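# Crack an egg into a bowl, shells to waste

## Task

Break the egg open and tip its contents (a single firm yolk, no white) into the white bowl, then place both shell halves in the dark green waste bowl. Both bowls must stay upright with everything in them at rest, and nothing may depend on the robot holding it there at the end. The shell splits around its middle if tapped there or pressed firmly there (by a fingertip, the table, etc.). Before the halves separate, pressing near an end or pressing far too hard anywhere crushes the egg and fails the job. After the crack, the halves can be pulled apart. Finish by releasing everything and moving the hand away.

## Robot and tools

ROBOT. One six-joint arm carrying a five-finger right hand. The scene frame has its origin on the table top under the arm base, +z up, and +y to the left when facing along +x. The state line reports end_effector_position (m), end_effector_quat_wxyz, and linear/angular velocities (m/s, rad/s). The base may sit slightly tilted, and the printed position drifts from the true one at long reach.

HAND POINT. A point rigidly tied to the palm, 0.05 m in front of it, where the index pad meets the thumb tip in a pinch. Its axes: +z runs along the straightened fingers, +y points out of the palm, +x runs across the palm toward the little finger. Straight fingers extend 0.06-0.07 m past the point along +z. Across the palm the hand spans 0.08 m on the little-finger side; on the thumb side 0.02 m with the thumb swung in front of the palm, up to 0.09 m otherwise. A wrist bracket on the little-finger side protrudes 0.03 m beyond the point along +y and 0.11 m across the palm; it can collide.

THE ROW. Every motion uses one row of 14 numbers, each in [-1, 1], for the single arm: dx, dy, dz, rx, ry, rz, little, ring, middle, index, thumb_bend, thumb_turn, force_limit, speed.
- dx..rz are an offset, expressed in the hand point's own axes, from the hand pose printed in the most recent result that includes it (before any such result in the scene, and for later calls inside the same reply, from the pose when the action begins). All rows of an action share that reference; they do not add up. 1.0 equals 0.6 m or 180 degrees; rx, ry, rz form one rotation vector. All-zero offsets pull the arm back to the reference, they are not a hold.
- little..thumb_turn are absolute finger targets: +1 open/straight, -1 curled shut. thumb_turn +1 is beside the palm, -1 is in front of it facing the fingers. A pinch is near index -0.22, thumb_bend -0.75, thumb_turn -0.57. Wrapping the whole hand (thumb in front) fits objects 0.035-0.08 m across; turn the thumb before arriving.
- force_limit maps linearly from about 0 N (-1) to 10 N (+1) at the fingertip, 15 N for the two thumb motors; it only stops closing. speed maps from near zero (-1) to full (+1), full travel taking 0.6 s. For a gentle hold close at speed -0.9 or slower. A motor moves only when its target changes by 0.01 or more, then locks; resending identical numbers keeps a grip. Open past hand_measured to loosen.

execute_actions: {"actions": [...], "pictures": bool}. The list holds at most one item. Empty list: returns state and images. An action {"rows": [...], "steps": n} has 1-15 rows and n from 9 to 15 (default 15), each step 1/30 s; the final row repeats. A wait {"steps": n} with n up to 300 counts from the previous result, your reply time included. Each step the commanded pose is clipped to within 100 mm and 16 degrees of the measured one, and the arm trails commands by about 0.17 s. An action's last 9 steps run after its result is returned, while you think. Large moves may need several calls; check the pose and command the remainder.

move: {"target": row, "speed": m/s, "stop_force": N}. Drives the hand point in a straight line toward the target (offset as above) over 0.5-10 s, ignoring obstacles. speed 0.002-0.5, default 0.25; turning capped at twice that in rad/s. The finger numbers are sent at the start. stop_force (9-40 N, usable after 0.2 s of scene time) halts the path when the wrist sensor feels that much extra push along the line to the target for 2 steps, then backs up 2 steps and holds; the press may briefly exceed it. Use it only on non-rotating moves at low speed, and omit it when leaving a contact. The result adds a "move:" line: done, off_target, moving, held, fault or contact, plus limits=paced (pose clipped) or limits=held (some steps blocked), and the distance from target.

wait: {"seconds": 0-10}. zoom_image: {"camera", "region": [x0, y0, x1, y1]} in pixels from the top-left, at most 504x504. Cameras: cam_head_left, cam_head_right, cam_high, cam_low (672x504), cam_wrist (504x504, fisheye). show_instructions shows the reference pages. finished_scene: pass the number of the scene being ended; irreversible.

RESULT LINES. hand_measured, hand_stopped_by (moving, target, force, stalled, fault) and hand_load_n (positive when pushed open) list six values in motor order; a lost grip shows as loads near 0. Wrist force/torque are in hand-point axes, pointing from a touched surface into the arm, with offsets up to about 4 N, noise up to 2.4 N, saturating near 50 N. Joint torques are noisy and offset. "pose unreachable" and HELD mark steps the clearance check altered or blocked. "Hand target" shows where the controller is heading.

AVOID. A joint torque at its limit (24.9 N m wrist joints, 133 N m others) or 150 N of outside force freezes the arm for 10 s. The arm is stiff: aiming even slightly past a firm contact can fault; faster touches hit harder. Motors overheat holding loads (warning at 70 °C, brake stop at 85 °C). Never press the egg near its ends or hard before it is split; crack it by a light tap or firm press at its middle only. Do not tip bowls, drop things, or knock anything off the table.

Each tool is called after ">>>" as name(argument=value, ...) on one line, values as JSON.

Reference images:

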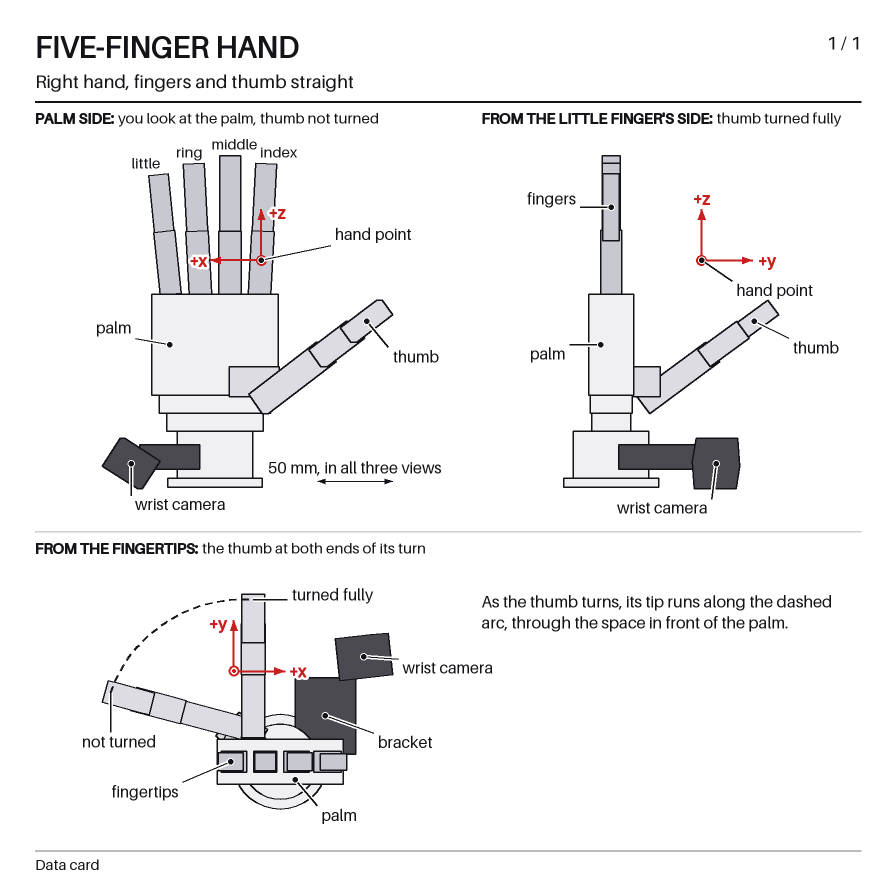

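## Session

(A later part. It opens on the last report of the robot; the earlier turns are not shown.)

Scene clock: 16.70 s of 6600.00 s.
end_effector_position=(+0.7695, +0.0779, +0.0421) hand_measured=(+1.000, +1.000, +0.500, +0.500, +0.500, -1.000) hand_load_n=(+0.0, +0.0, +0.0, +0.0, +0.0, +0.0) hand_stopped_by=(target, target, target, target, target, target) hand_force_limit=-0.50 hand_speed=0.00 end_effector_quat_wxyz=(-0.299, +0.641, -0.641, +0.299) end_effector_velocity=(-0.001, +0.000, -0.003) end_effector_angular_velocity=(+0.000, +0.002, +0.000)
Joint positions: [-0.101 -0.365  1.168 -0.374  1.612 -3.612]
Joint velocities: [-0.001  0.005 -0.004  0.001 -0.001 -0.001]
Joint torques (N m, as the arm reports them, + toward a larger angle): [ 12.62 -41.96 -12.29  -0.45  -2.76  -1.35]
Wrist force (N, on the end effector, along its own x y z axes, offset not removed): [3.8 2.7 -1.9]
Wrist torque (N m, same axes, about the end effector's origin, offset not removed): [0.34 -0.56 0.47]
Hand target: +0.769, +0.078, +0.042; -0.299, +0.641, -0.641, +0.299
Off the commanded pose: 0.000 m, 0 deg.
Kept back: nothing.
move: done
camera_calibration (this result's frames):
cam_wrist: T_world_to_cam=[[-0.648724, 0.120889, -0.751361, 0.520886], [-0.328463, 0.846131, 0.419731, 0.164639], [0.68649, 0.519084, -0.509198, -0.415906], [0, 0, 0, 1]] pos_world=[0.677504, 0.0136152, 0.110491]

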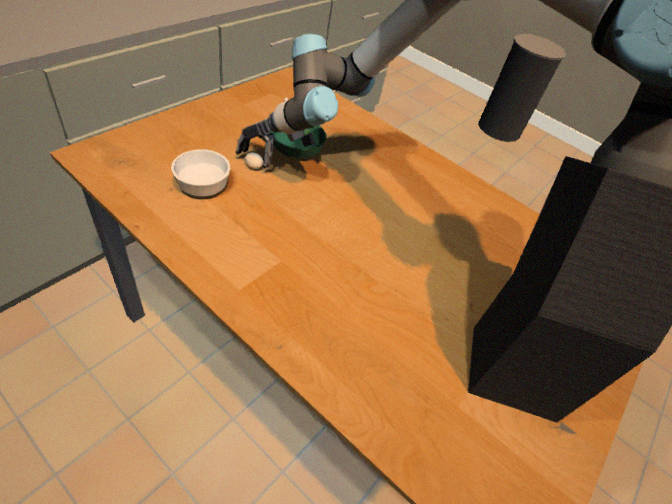

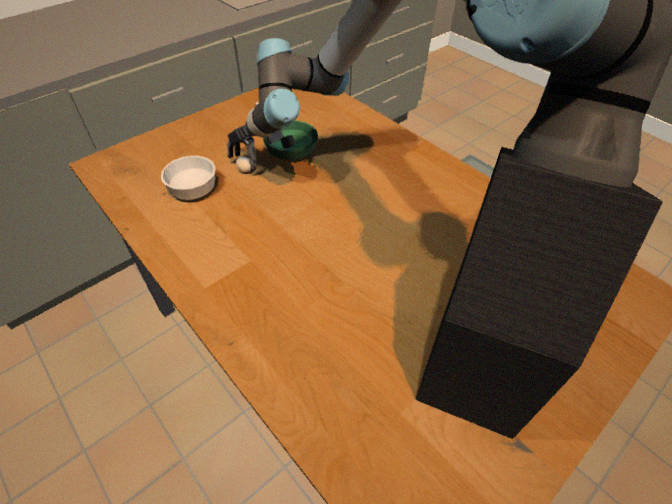

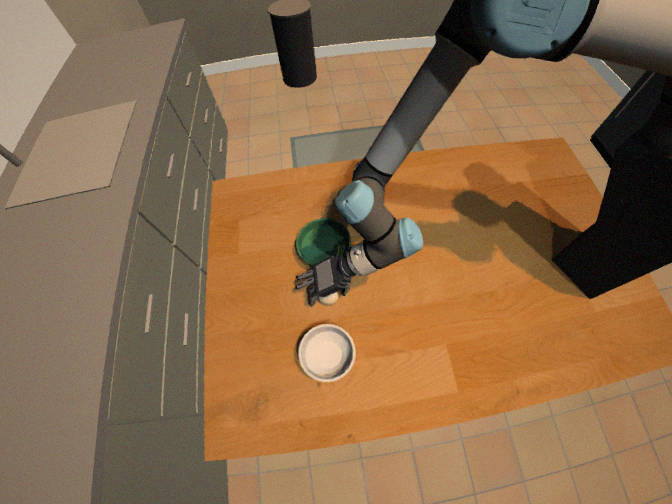

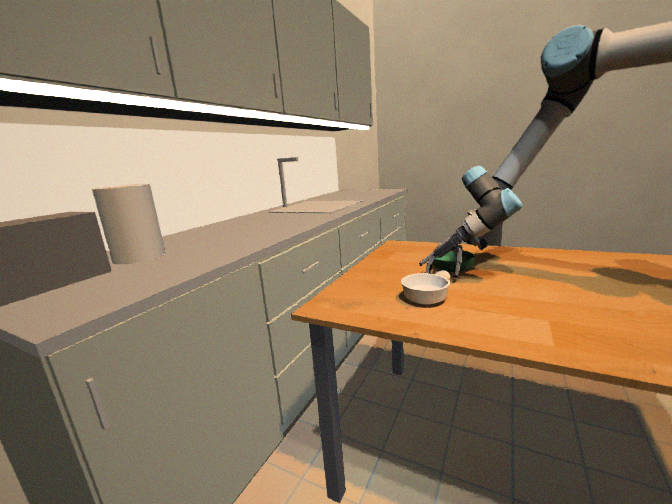

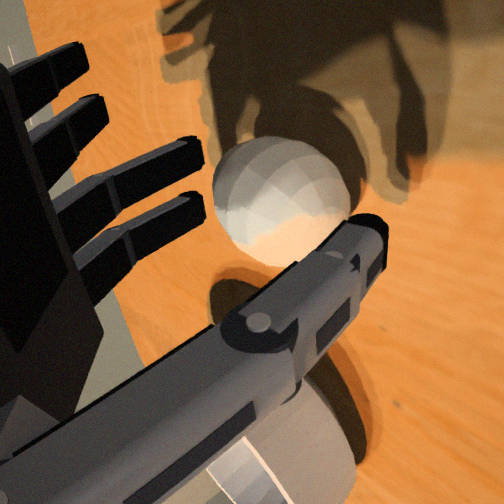

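>>> move(target=[-0.005,0.010,0.009,0,0.034,0.029,1,1,0.45,0.45,0.2,-1,-0.7,-0.8], speed=0.03)

>>> move(target=[0,0,0,0,0,0,1,1,0.0,0.0,0.2,-1,-0.65,-0.92])

>>> zoom_image(camera="cam_head_left", region=[210, 110, 310, 190])

Scene clock: 19.70 s of 6600.00 s.
end_effector_position=(+0.7697, +0.0809, +0.0341) hand_measured=(+1.000, +1.000, +0.450, +0.450, +0.200, -1.000) hand_load_n=(+0.0, +0.0, +0.0, +0.0, +0.0, +0.0) hand_stopped_by=(target, target, target, target, target, target) hand_force_limit=-0.70 hand_speed=-0.80 end_effector_quat_wxyz=(+0.278, -0.595, +0.684, -0.318) end_effector_velocity=(-0.001, +0.001, -0.001) end_effector_angular_velocity=(+0.000, +0.001, -0.012)
Joint positions: [-0.072 -0.341  1.169 -0.441  1.735 -3.514]
Joint velocities: [ 0.003  0.003  0.    -0.005  0.011  0.008]
Joint torques (N m, as the arm reports them, + toward a larger angle): [ 37.89 -42.86 -12.51  -0.63   2.24   1.79]
Wrist force (N, on the end effector, along its own x y z axes, offset not removed): [-2.0 -0.1 -1.2]
Wrist torque (N m, same axes, about the end effector's origin, offset not removed): [-0.25 0.39 -0.20]
Hand target: +0.770, +0.081, +0.034; +0.277, -0.594, +0.684, -0.318
Off the commanded pose: 0.000 m, 0 deg.
Kept back: nothing.
move: done
camera_calibration (this result's frames):
cam_wrist: T_world_to_cam=[[-0.625662, 0.21049, -0.751159, 0.489693], [-0.208048, 0.883009, 0.420727, 0.0698236], [0.75184, 0.41951, -0.508673, -0.463925], [0, 0, 0, 1]] pos_world=[0.669706, 0.0298908, 0.102475]

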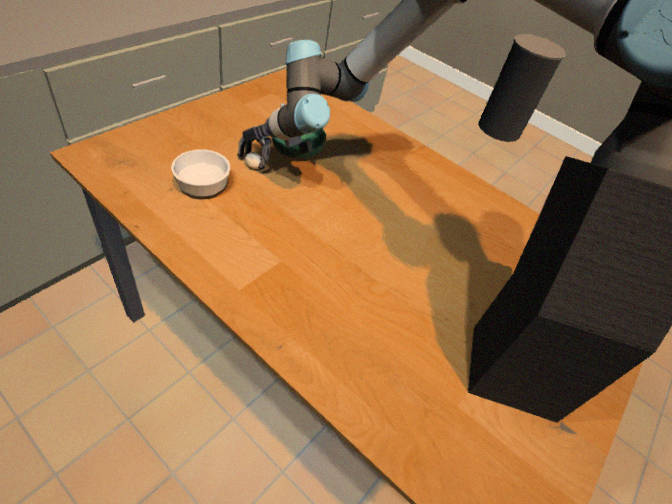

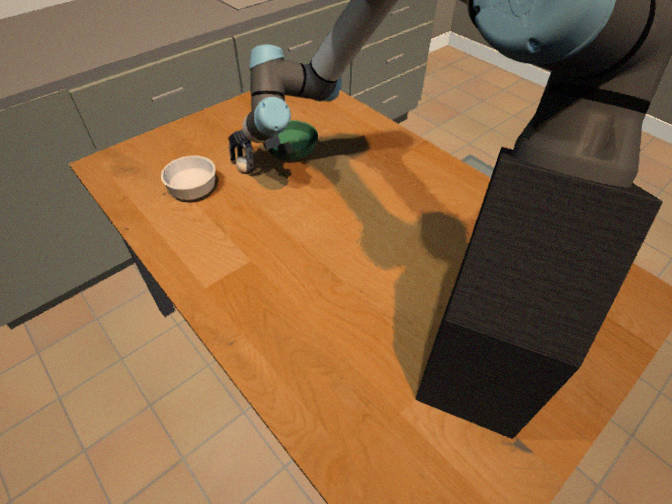

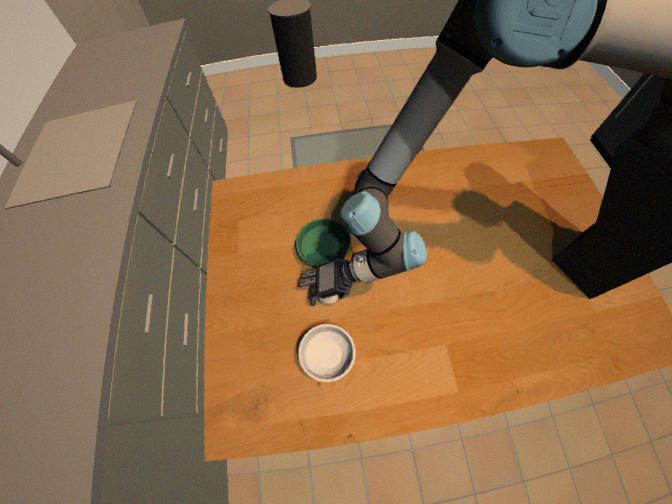

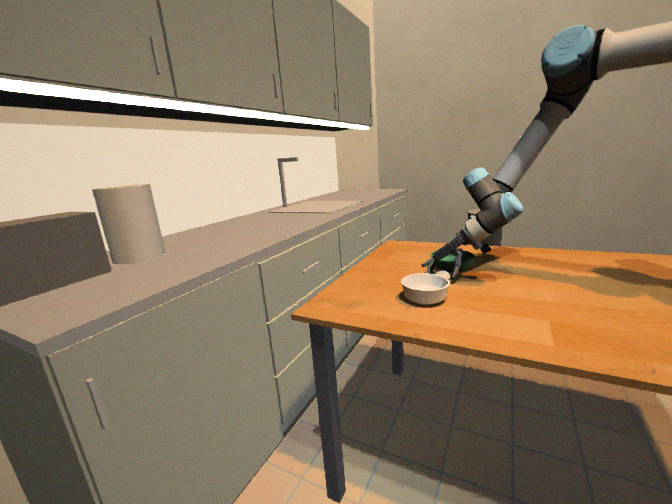

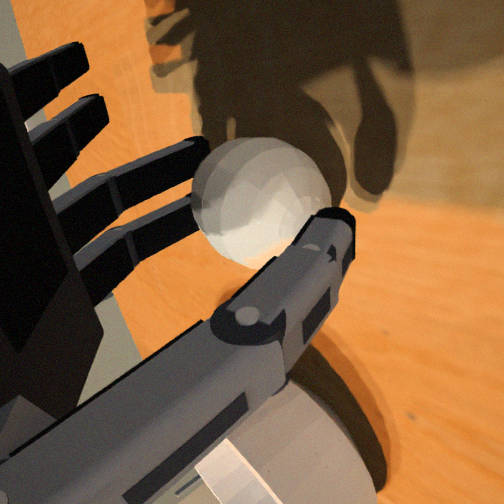

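Scene clock: 21.43 s of 6600.00 s.
end_effector_position=(+0.7697, +0.0809, +0.0341) hand_measured=(+1.000, +1.000, +0.296, +0.252, +0.202, -1.000) hand_load_n=(+0.0, +0.0, +0.5, +2.0, +2.5, +0.0) hand_stopped_by=(target, target, force, force, target, target) hand_force_limit=-0.65 hand_speed=-0.92 end_effector_quat_wxyz=(+0.278, -0.595, +0.684, -0.318) end_effector_velocity=(-0.002, +0.002, -0.002) end_effector_angular_velocity=(+0.002, +0.004, +0.003)
Joint positions: [-0.072 -0.341  1.169 -0.441  1.735 -3.514]
Joint velocities: [ 0.     0.002  0.001  0.001 -0.001 -0.   ]
Joint torques (N m, as the arm reports them, + toward a larger angle): [ 11.72 -54.28  -1.41   1.99  -2.36  -1.47]
Wrist force (N, on the end effector, along its own x y z axes, offset not removed): [2.7 2.5 -3.9]
Wrist torque (N m, same axes, about the end effector's origin, offset not removed): [0.64 -0.26 0.22]
Hand target: +0.770, +0.081, +0.034; +0.278, -0.595, +0.684, -0.318
Off the commanded pose: 0.000 m, 0 deg.
Kept back: nothing.
move: done
camera_calibration (this result's frames):
cam_wrist: T_world_to_cam=[[-0.625636, 0.210491, -0.751181, 0.489696], [-0.208054, 0.883014, 0.420714, 0.0698336], [0.75186, 0.4195, -0.508651, -0.463948], [0, 0, 0, 1]] pos_world=[0.669724, 0.0298855, 0.102483]

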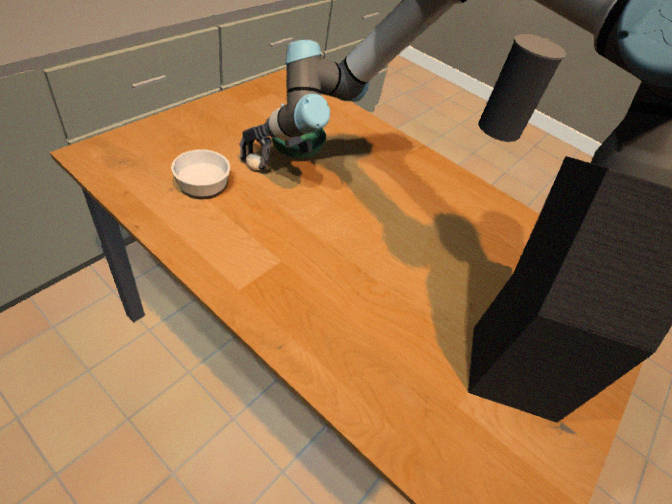

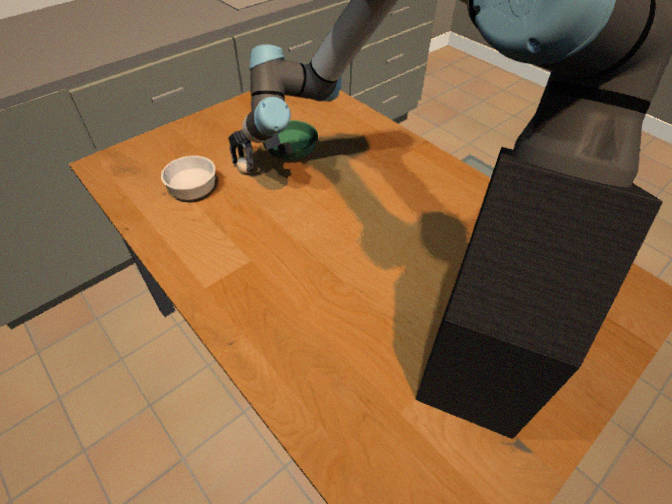

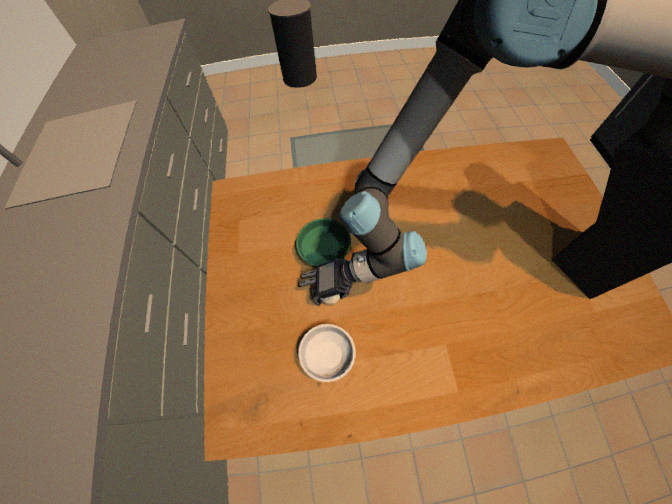

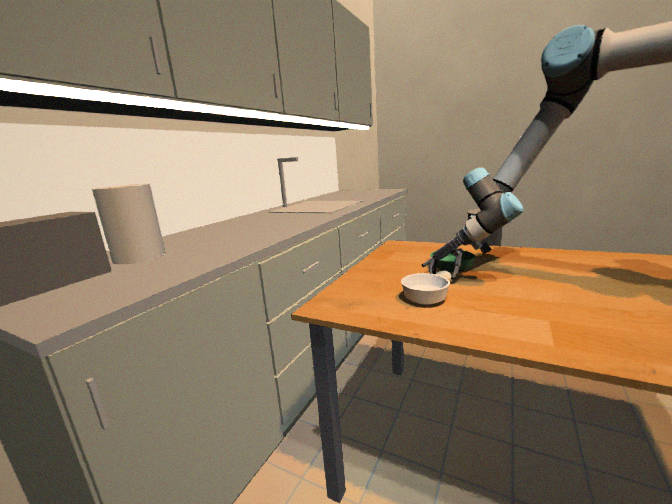

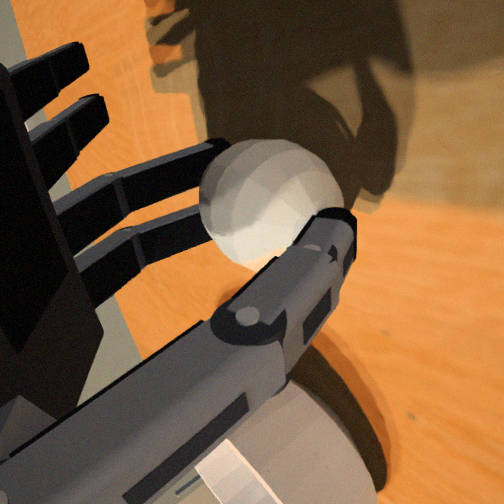

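Region (210, 110, 310, 190) of cam_head_left's 672x504 image, scaled by 5.040, with more detail than that image has; it fills the top 403 rows of this view, and the rest is white.

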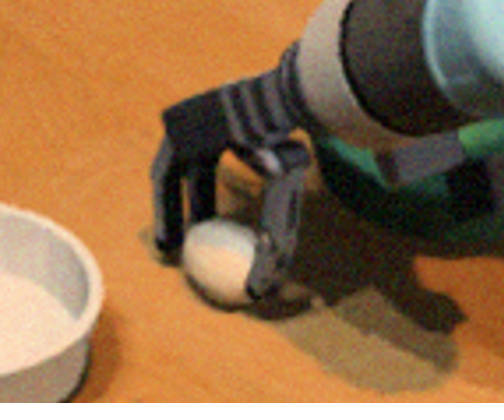

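>>> move(target=[0,0.18,-0.2407,0,0,0,1,1,-0.02,0.0,0.2,-1,-0.65,-0.92], speed=0.1)

>>> move(target=[0,0.011,0.009,0,0.157,0.132,1,1,-0.02,0.0,0.2,-1,-0.65,-0.92], speed=0.2)

Scene clock: 24.27 s of 6600.00 s.
end_effector_position=(+0.5916, +0.1054, +0.0445) hand_measured=(+1.000, +1.000, +0.288, +0.252, +0.202, -1.000) hand_load_n=(+0.0, +0.0, +2.0, +1.0, +3.0, +0.0) hand_stopped_by=(target, target, force, force, target, target) hand_force_limit=-0.65 hand_speed=-0.92 end_effector_quat_wxyz=(+0.278, -0.595, +0.684, -0.318) end_effector_velocity=(-0.002, +0.000, +0.000) end_effector_angular_velocity=(+0.000, -0.001, +0.000)
Joint positions: [-0.106 -0.474  1.767 -0.908  1.704 -3.527]
Joint velocities: [-0.001  0.     0.007 -0.008 -0.002 -0.   ]
Joint torques (N m, as the arm reports them, + toward a larger angle): [  8.37 -47.24   9.31  -0.82  -2.47  -1.4 ]
Wrist force (N, on the end effector, along its own x y z axes, offset not removed): [0.8 6.7 -3.9]
Wrist torque (N m, same axes, about the end effector's origin, offset not removed): [1.06 0.14 0.34]
Hand target: +0.591, +0.105, +0.045; +0.278, -0.595, +0.684, -0.318
Off the commanded pose: 0.000 m, 0 deg.
Kept back: nothing.
move: done
camera_calibration (this result's frames):
cam_wrist: T_world_to_cam=[[-0.625721, 0.210466, -0.751117, 0.38097], [-0.208022, 0.883019, 0.420719, 0.00675184], [0.751798, 0.419501, -0.508742, -0.335028], [0, 0, 0, 1]] pos_world=[0.491658, 0.0544014, 0.11287]

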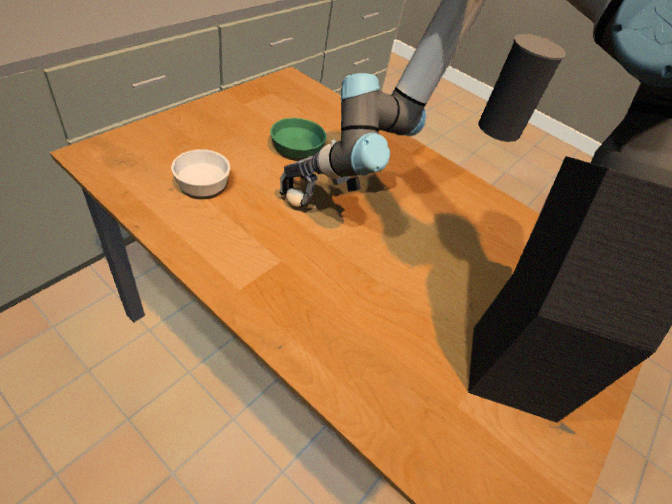

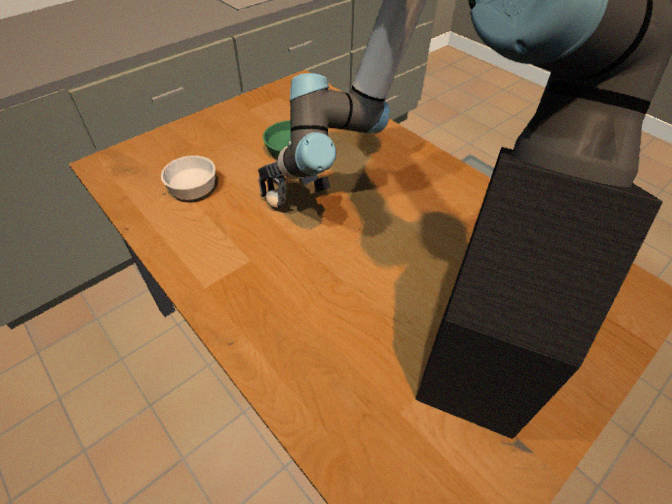

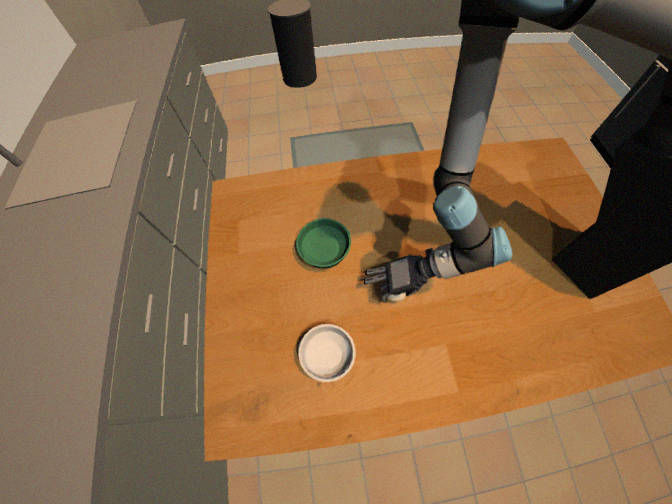

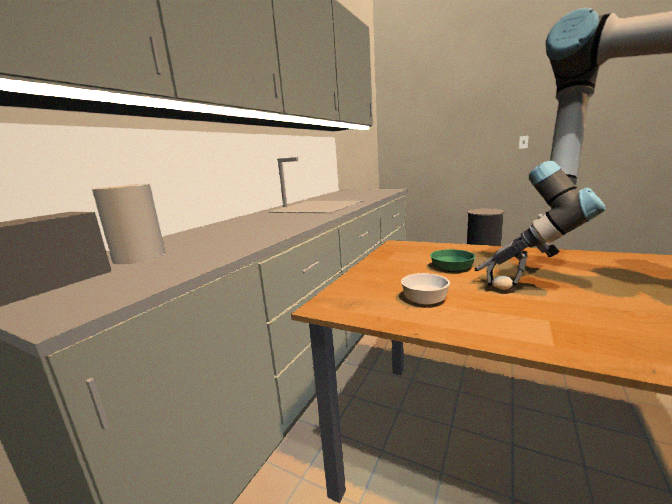

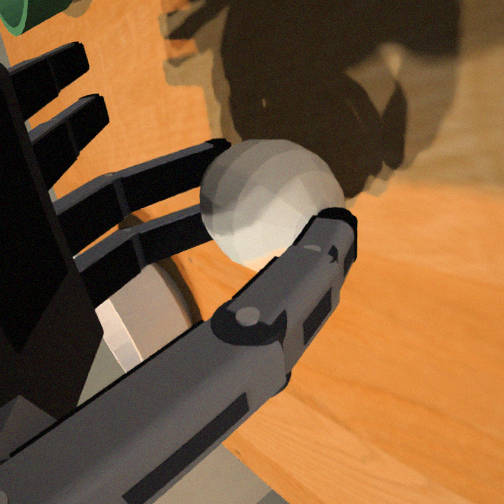

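Scene clock: 26.37 s of 6600.00 s.
end_effector_position=(+0.5913, +0.1055, +0.0361) hand_measured=(+1.000, +1.000, +0.288, +0.252, +0.202, -1.000) hand_load_n=(+0.0, +0.0, +2.0, +1.0, +3.0, +0.0) hand_stopped_by=(target, target, force, force, target, target) hand_force_limit=-0.65 hand_speed=-0.92 end_effector_quat_wxyz=(+0.163, -0.348, +0.837, -0.389) end_effector_velocity=(+0.001, -0.000, -0.000) end_effector_angular_velocity=(+0.001, +0.002, -0.013)
Joint positions: [ 0.079 -0.353  1.597 -0.911  2.36  -3.068]
Joint velocities: [ 0.003  0.002 -0.009  0.012  0.013  0.012]
Joint torques (N m, as the arm reports them, + toward a larger angle): [ 36.83 -35.18  -5.6    2.02   2.29   1.84]
Wrist force (N, on the end effector, along its own x y z axes, offset not removed): [1.0 2.3 0.8]
Wrist torque (N m, same axes, about the end effector's origin, offset not removed): [0.17 -0.15 0.13]
Hand target: +0.591, +0.106, +0.036; +0.162, -0.348, +0.837, -0.389
Off the commanded pose: 0.000 m, 0 deg.
Kept back: nothing.
move: done
camera_calibration (this result's frames):
cam_wrist: T_world_to_cam=[[-0.374687, 0.544192, -0.750643, 0.190748], [0.363235, 0.831063, 0.421183, -0.322218], [0.853036, -0.114848, -0.509058, -0.342617], [0, 0, 0, 1]] pos_world=[0.480776, 0.124632, 0.104485]

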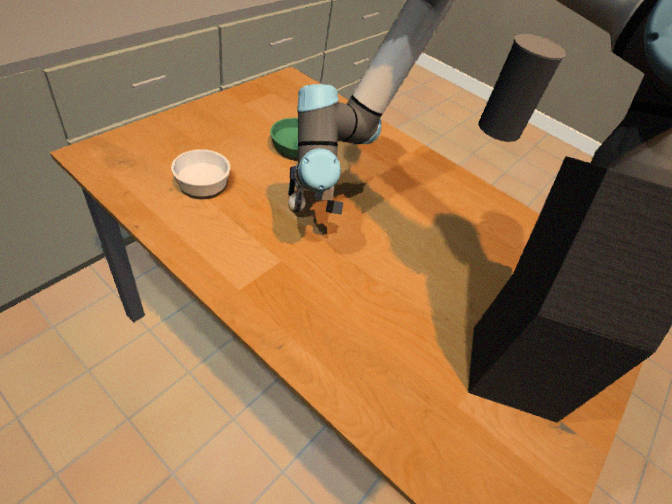

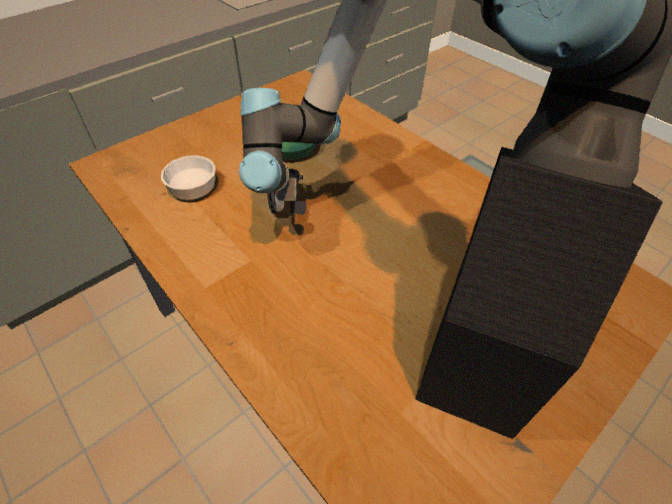

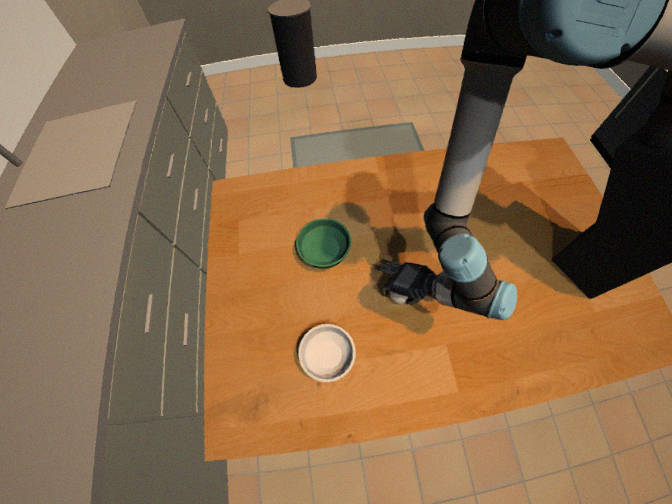

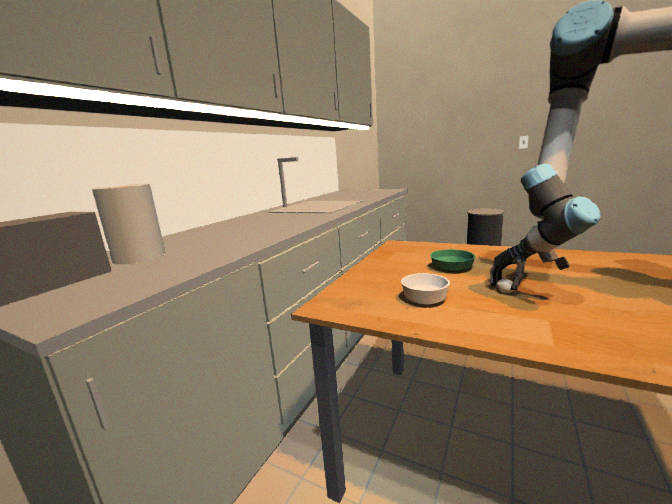

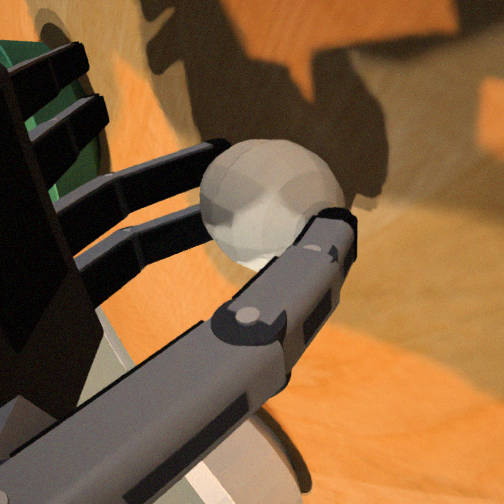

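>>> move(target=[0,0.002,0.002,0,0,0,1,1,0.55,0.55,0.8,-1,-0.65,-0.8], speed=0.02)

>>> move(target=[0.02,0.016,-0.019,0,-0.383,-0.3215,1,1,0.55,0.55,0.8,-1,-0.65,-0.8], speed=0.3)

>>> zoom_image(camera="cam_head_left", region=[250, 150, 350, 230])

>>> zoom_image(camera="cam_low", region=[460, 230, 560, 310])

Scene clock: 30.10 s of 6600.00 s.
end_effector_position=(+0.5914, +0.1054, +0.0344) hand_measured=(+1.000, +1.000, +0.550, +0.550, +0.800, -1.000) hand_load_n=(+0.0, +0.0, +0.0, +0.0, +0.0, +0.0) hand_stopped_by=(target, target, target, target, target, target) hand_force_limit=-0.65 hand_speed=-0.80 end_effector_quat_wxyz=(+0.163, -0.348, +0.837, -0.389) end_effector_velocity=(-0.000, +0.000, -0.000) end_effector_angular_velocity=(+0.000, +0.001, +0.001)
Joint positions: [ 0.078 -0.35   1.594 -0.912  2.358 -3.069]
Joint velocities: [-0.    -0.     0.     0.001 -0.001 -0.   ]
Joint torques (N m, as the arm reports them, + toward a larger angle): [ 10.43 -33.47  -6.42  -0.52  -2.05  -1.29]
Wrist force (N, on the end effector, along its own x y z axes, offset not removed): [5.8 2.4 -1.3]
Wrist torque (N m, same axes, about the end effector's origin, offset not removed): [0.52 -0.92 0.43]
Hand target: +0.591, +0.105, +0.034; +0.163, -0.348, +0.837, -0.389
Off the commanded pose: 0.000 m, 0 deg.
Kept back: nothing.
move: done
camera_calibration (this result's frames):
cam_wrist: T_world_to_cam=[[-0.374688, 0.544191, -0.750643, 0.189572], [0.363235, 0.831063, 0.421182, -0.321461], [0.853036, -0.114848, -0.509058, -0.343577], [0, 0, 0, 1]] pos_world=[0.48088, 0.124533, 0.102794]

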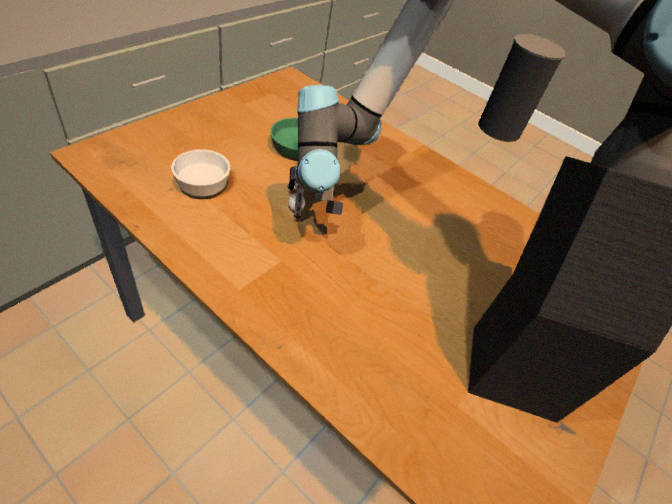

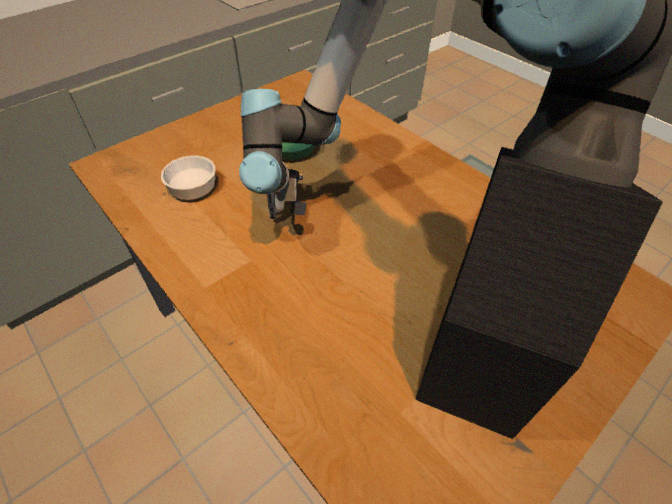

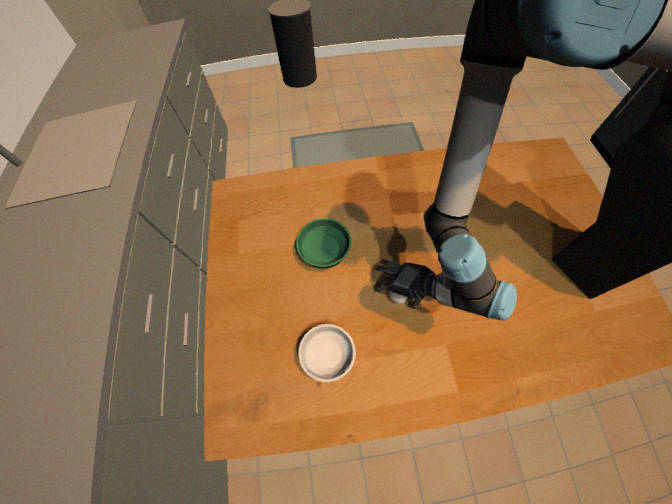

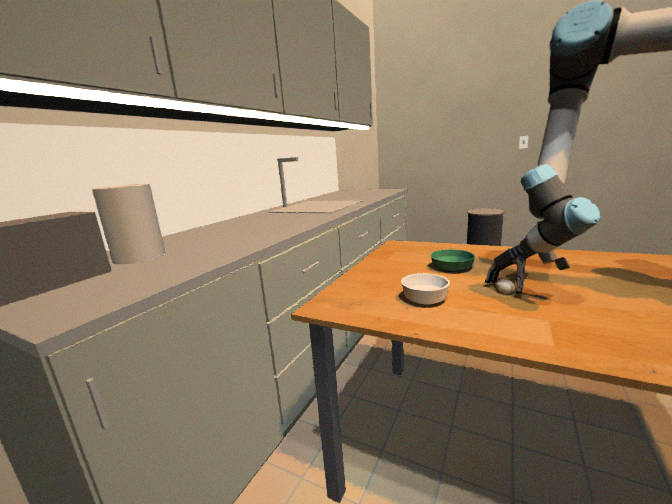

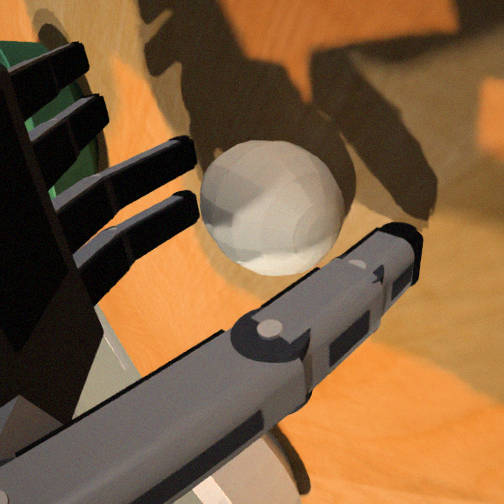

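Scene clock: 33.33 s of 6600.00 s.
end_effector_position=(+0.5726, +0.1074, +0.0340) hand_measured=(+1.000, +1.000, +0.550, +0.550, +0.800, -1.000) hand_load_n=(+0.0, +0.0, +0.0, +0.0, +0.0, +0.0) hand_stopped_by=(target, target, target, target, target, target) hand_force_limit=-0.65 hand_speed=-0.80 end_effector_quat_wxyz=(-0.391, +0.838, -0.345, +0.161) end_effector_velocity=(+0.001, -0.000, -0.000) end_effector_angular_velocity=(+0.000, +0.001, +0.011)
Joint positions: [-0.294 -0.429  1.479 -0.13   1.052 -4.377]
Joint velocities: [-0.     0.004 -0.011  0.018 -0.003 -0.012]
Joint torques (N m, as the arm reports them, + toward a larger angle): [  7.36 -34.64  -4.4    3.49  -3.19  -1.18]
Wrist force (N, on the end effector, along its own x y z axes, offset not removed): [2.7 0.7 0.0]
Wrist torque (N m, same axes, about the end effector's origin, offset not removed): [-0.13 -0.42 -0.06]
Hand target: +0.573, +0.107, +0.034; -0.391, +0.838, -0.345, +0.161
Off the commanded pose: 0.000 m, 0 deg.
Kept back: nothing.
move: done
camera_calibration (this result's frames):
cam_wrist: T_world_to_cam=[[-0.542444, -0.373881, -0.752308, 0.375862], [-0.831985, 0.363192, 0.419396, 0.418609], [0.116428, 0.853408, -0.508075, -0.00965897], [0, 0, 0, 1]] pos_world=[0.553285, -0.00326502, 0.102293]

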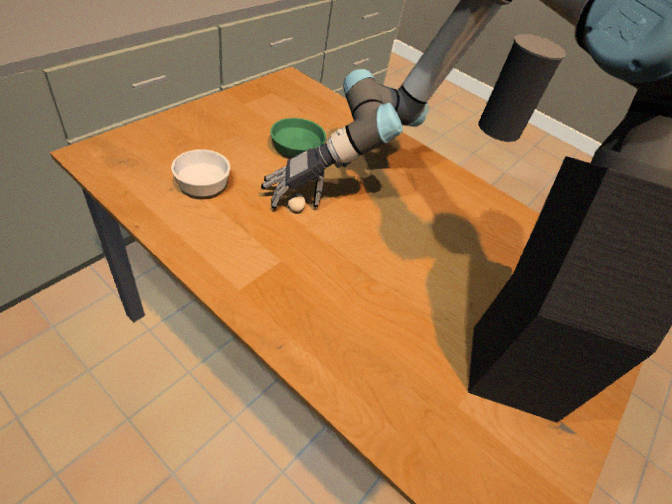

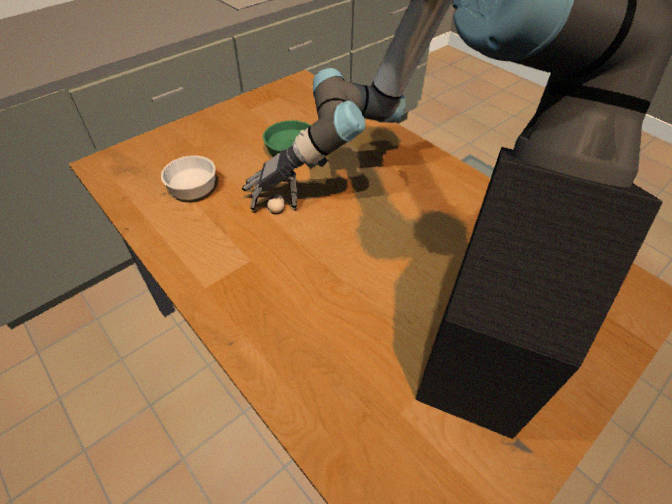

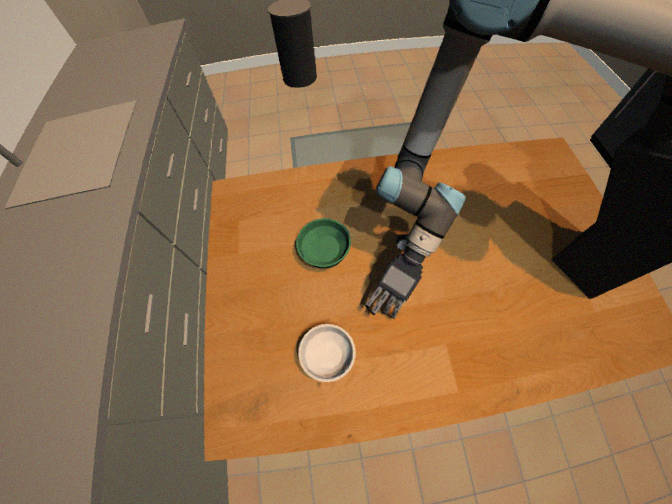

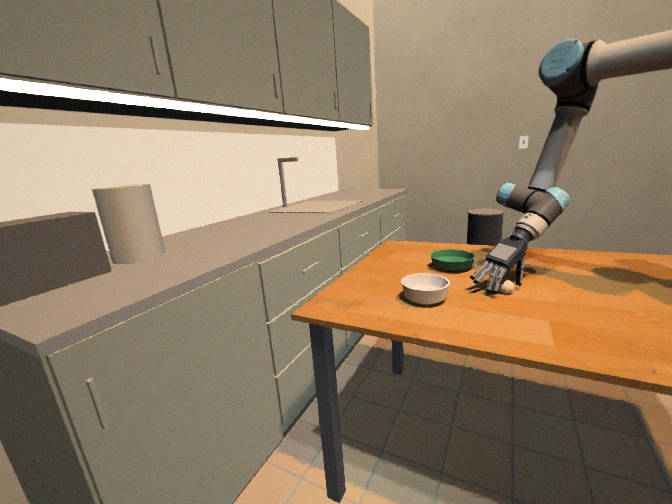

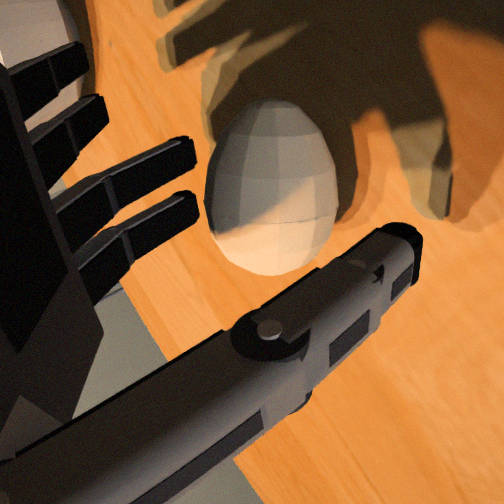

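Region (250, 150, 350, 230) of cam_head_left's 672x504 image, scaled by 5.040, with more detail than that image has; it fills the top 403 rows of this view, and the rest is white.

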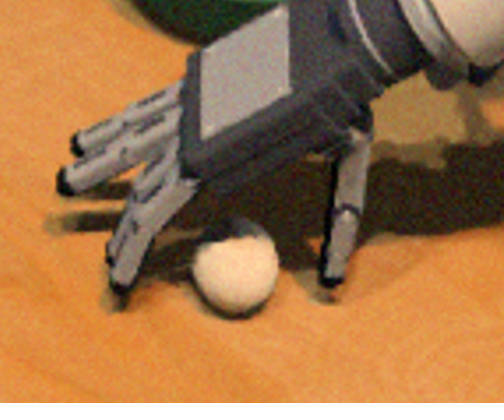

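Region (460, 230, 560, 310) of cam_low's 672x504 image, scaled by 5.040, with more detail than that image has; it fills the top 403 rows of this view, and the rest is white.

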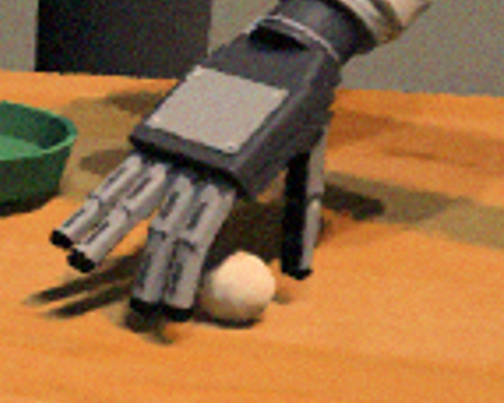

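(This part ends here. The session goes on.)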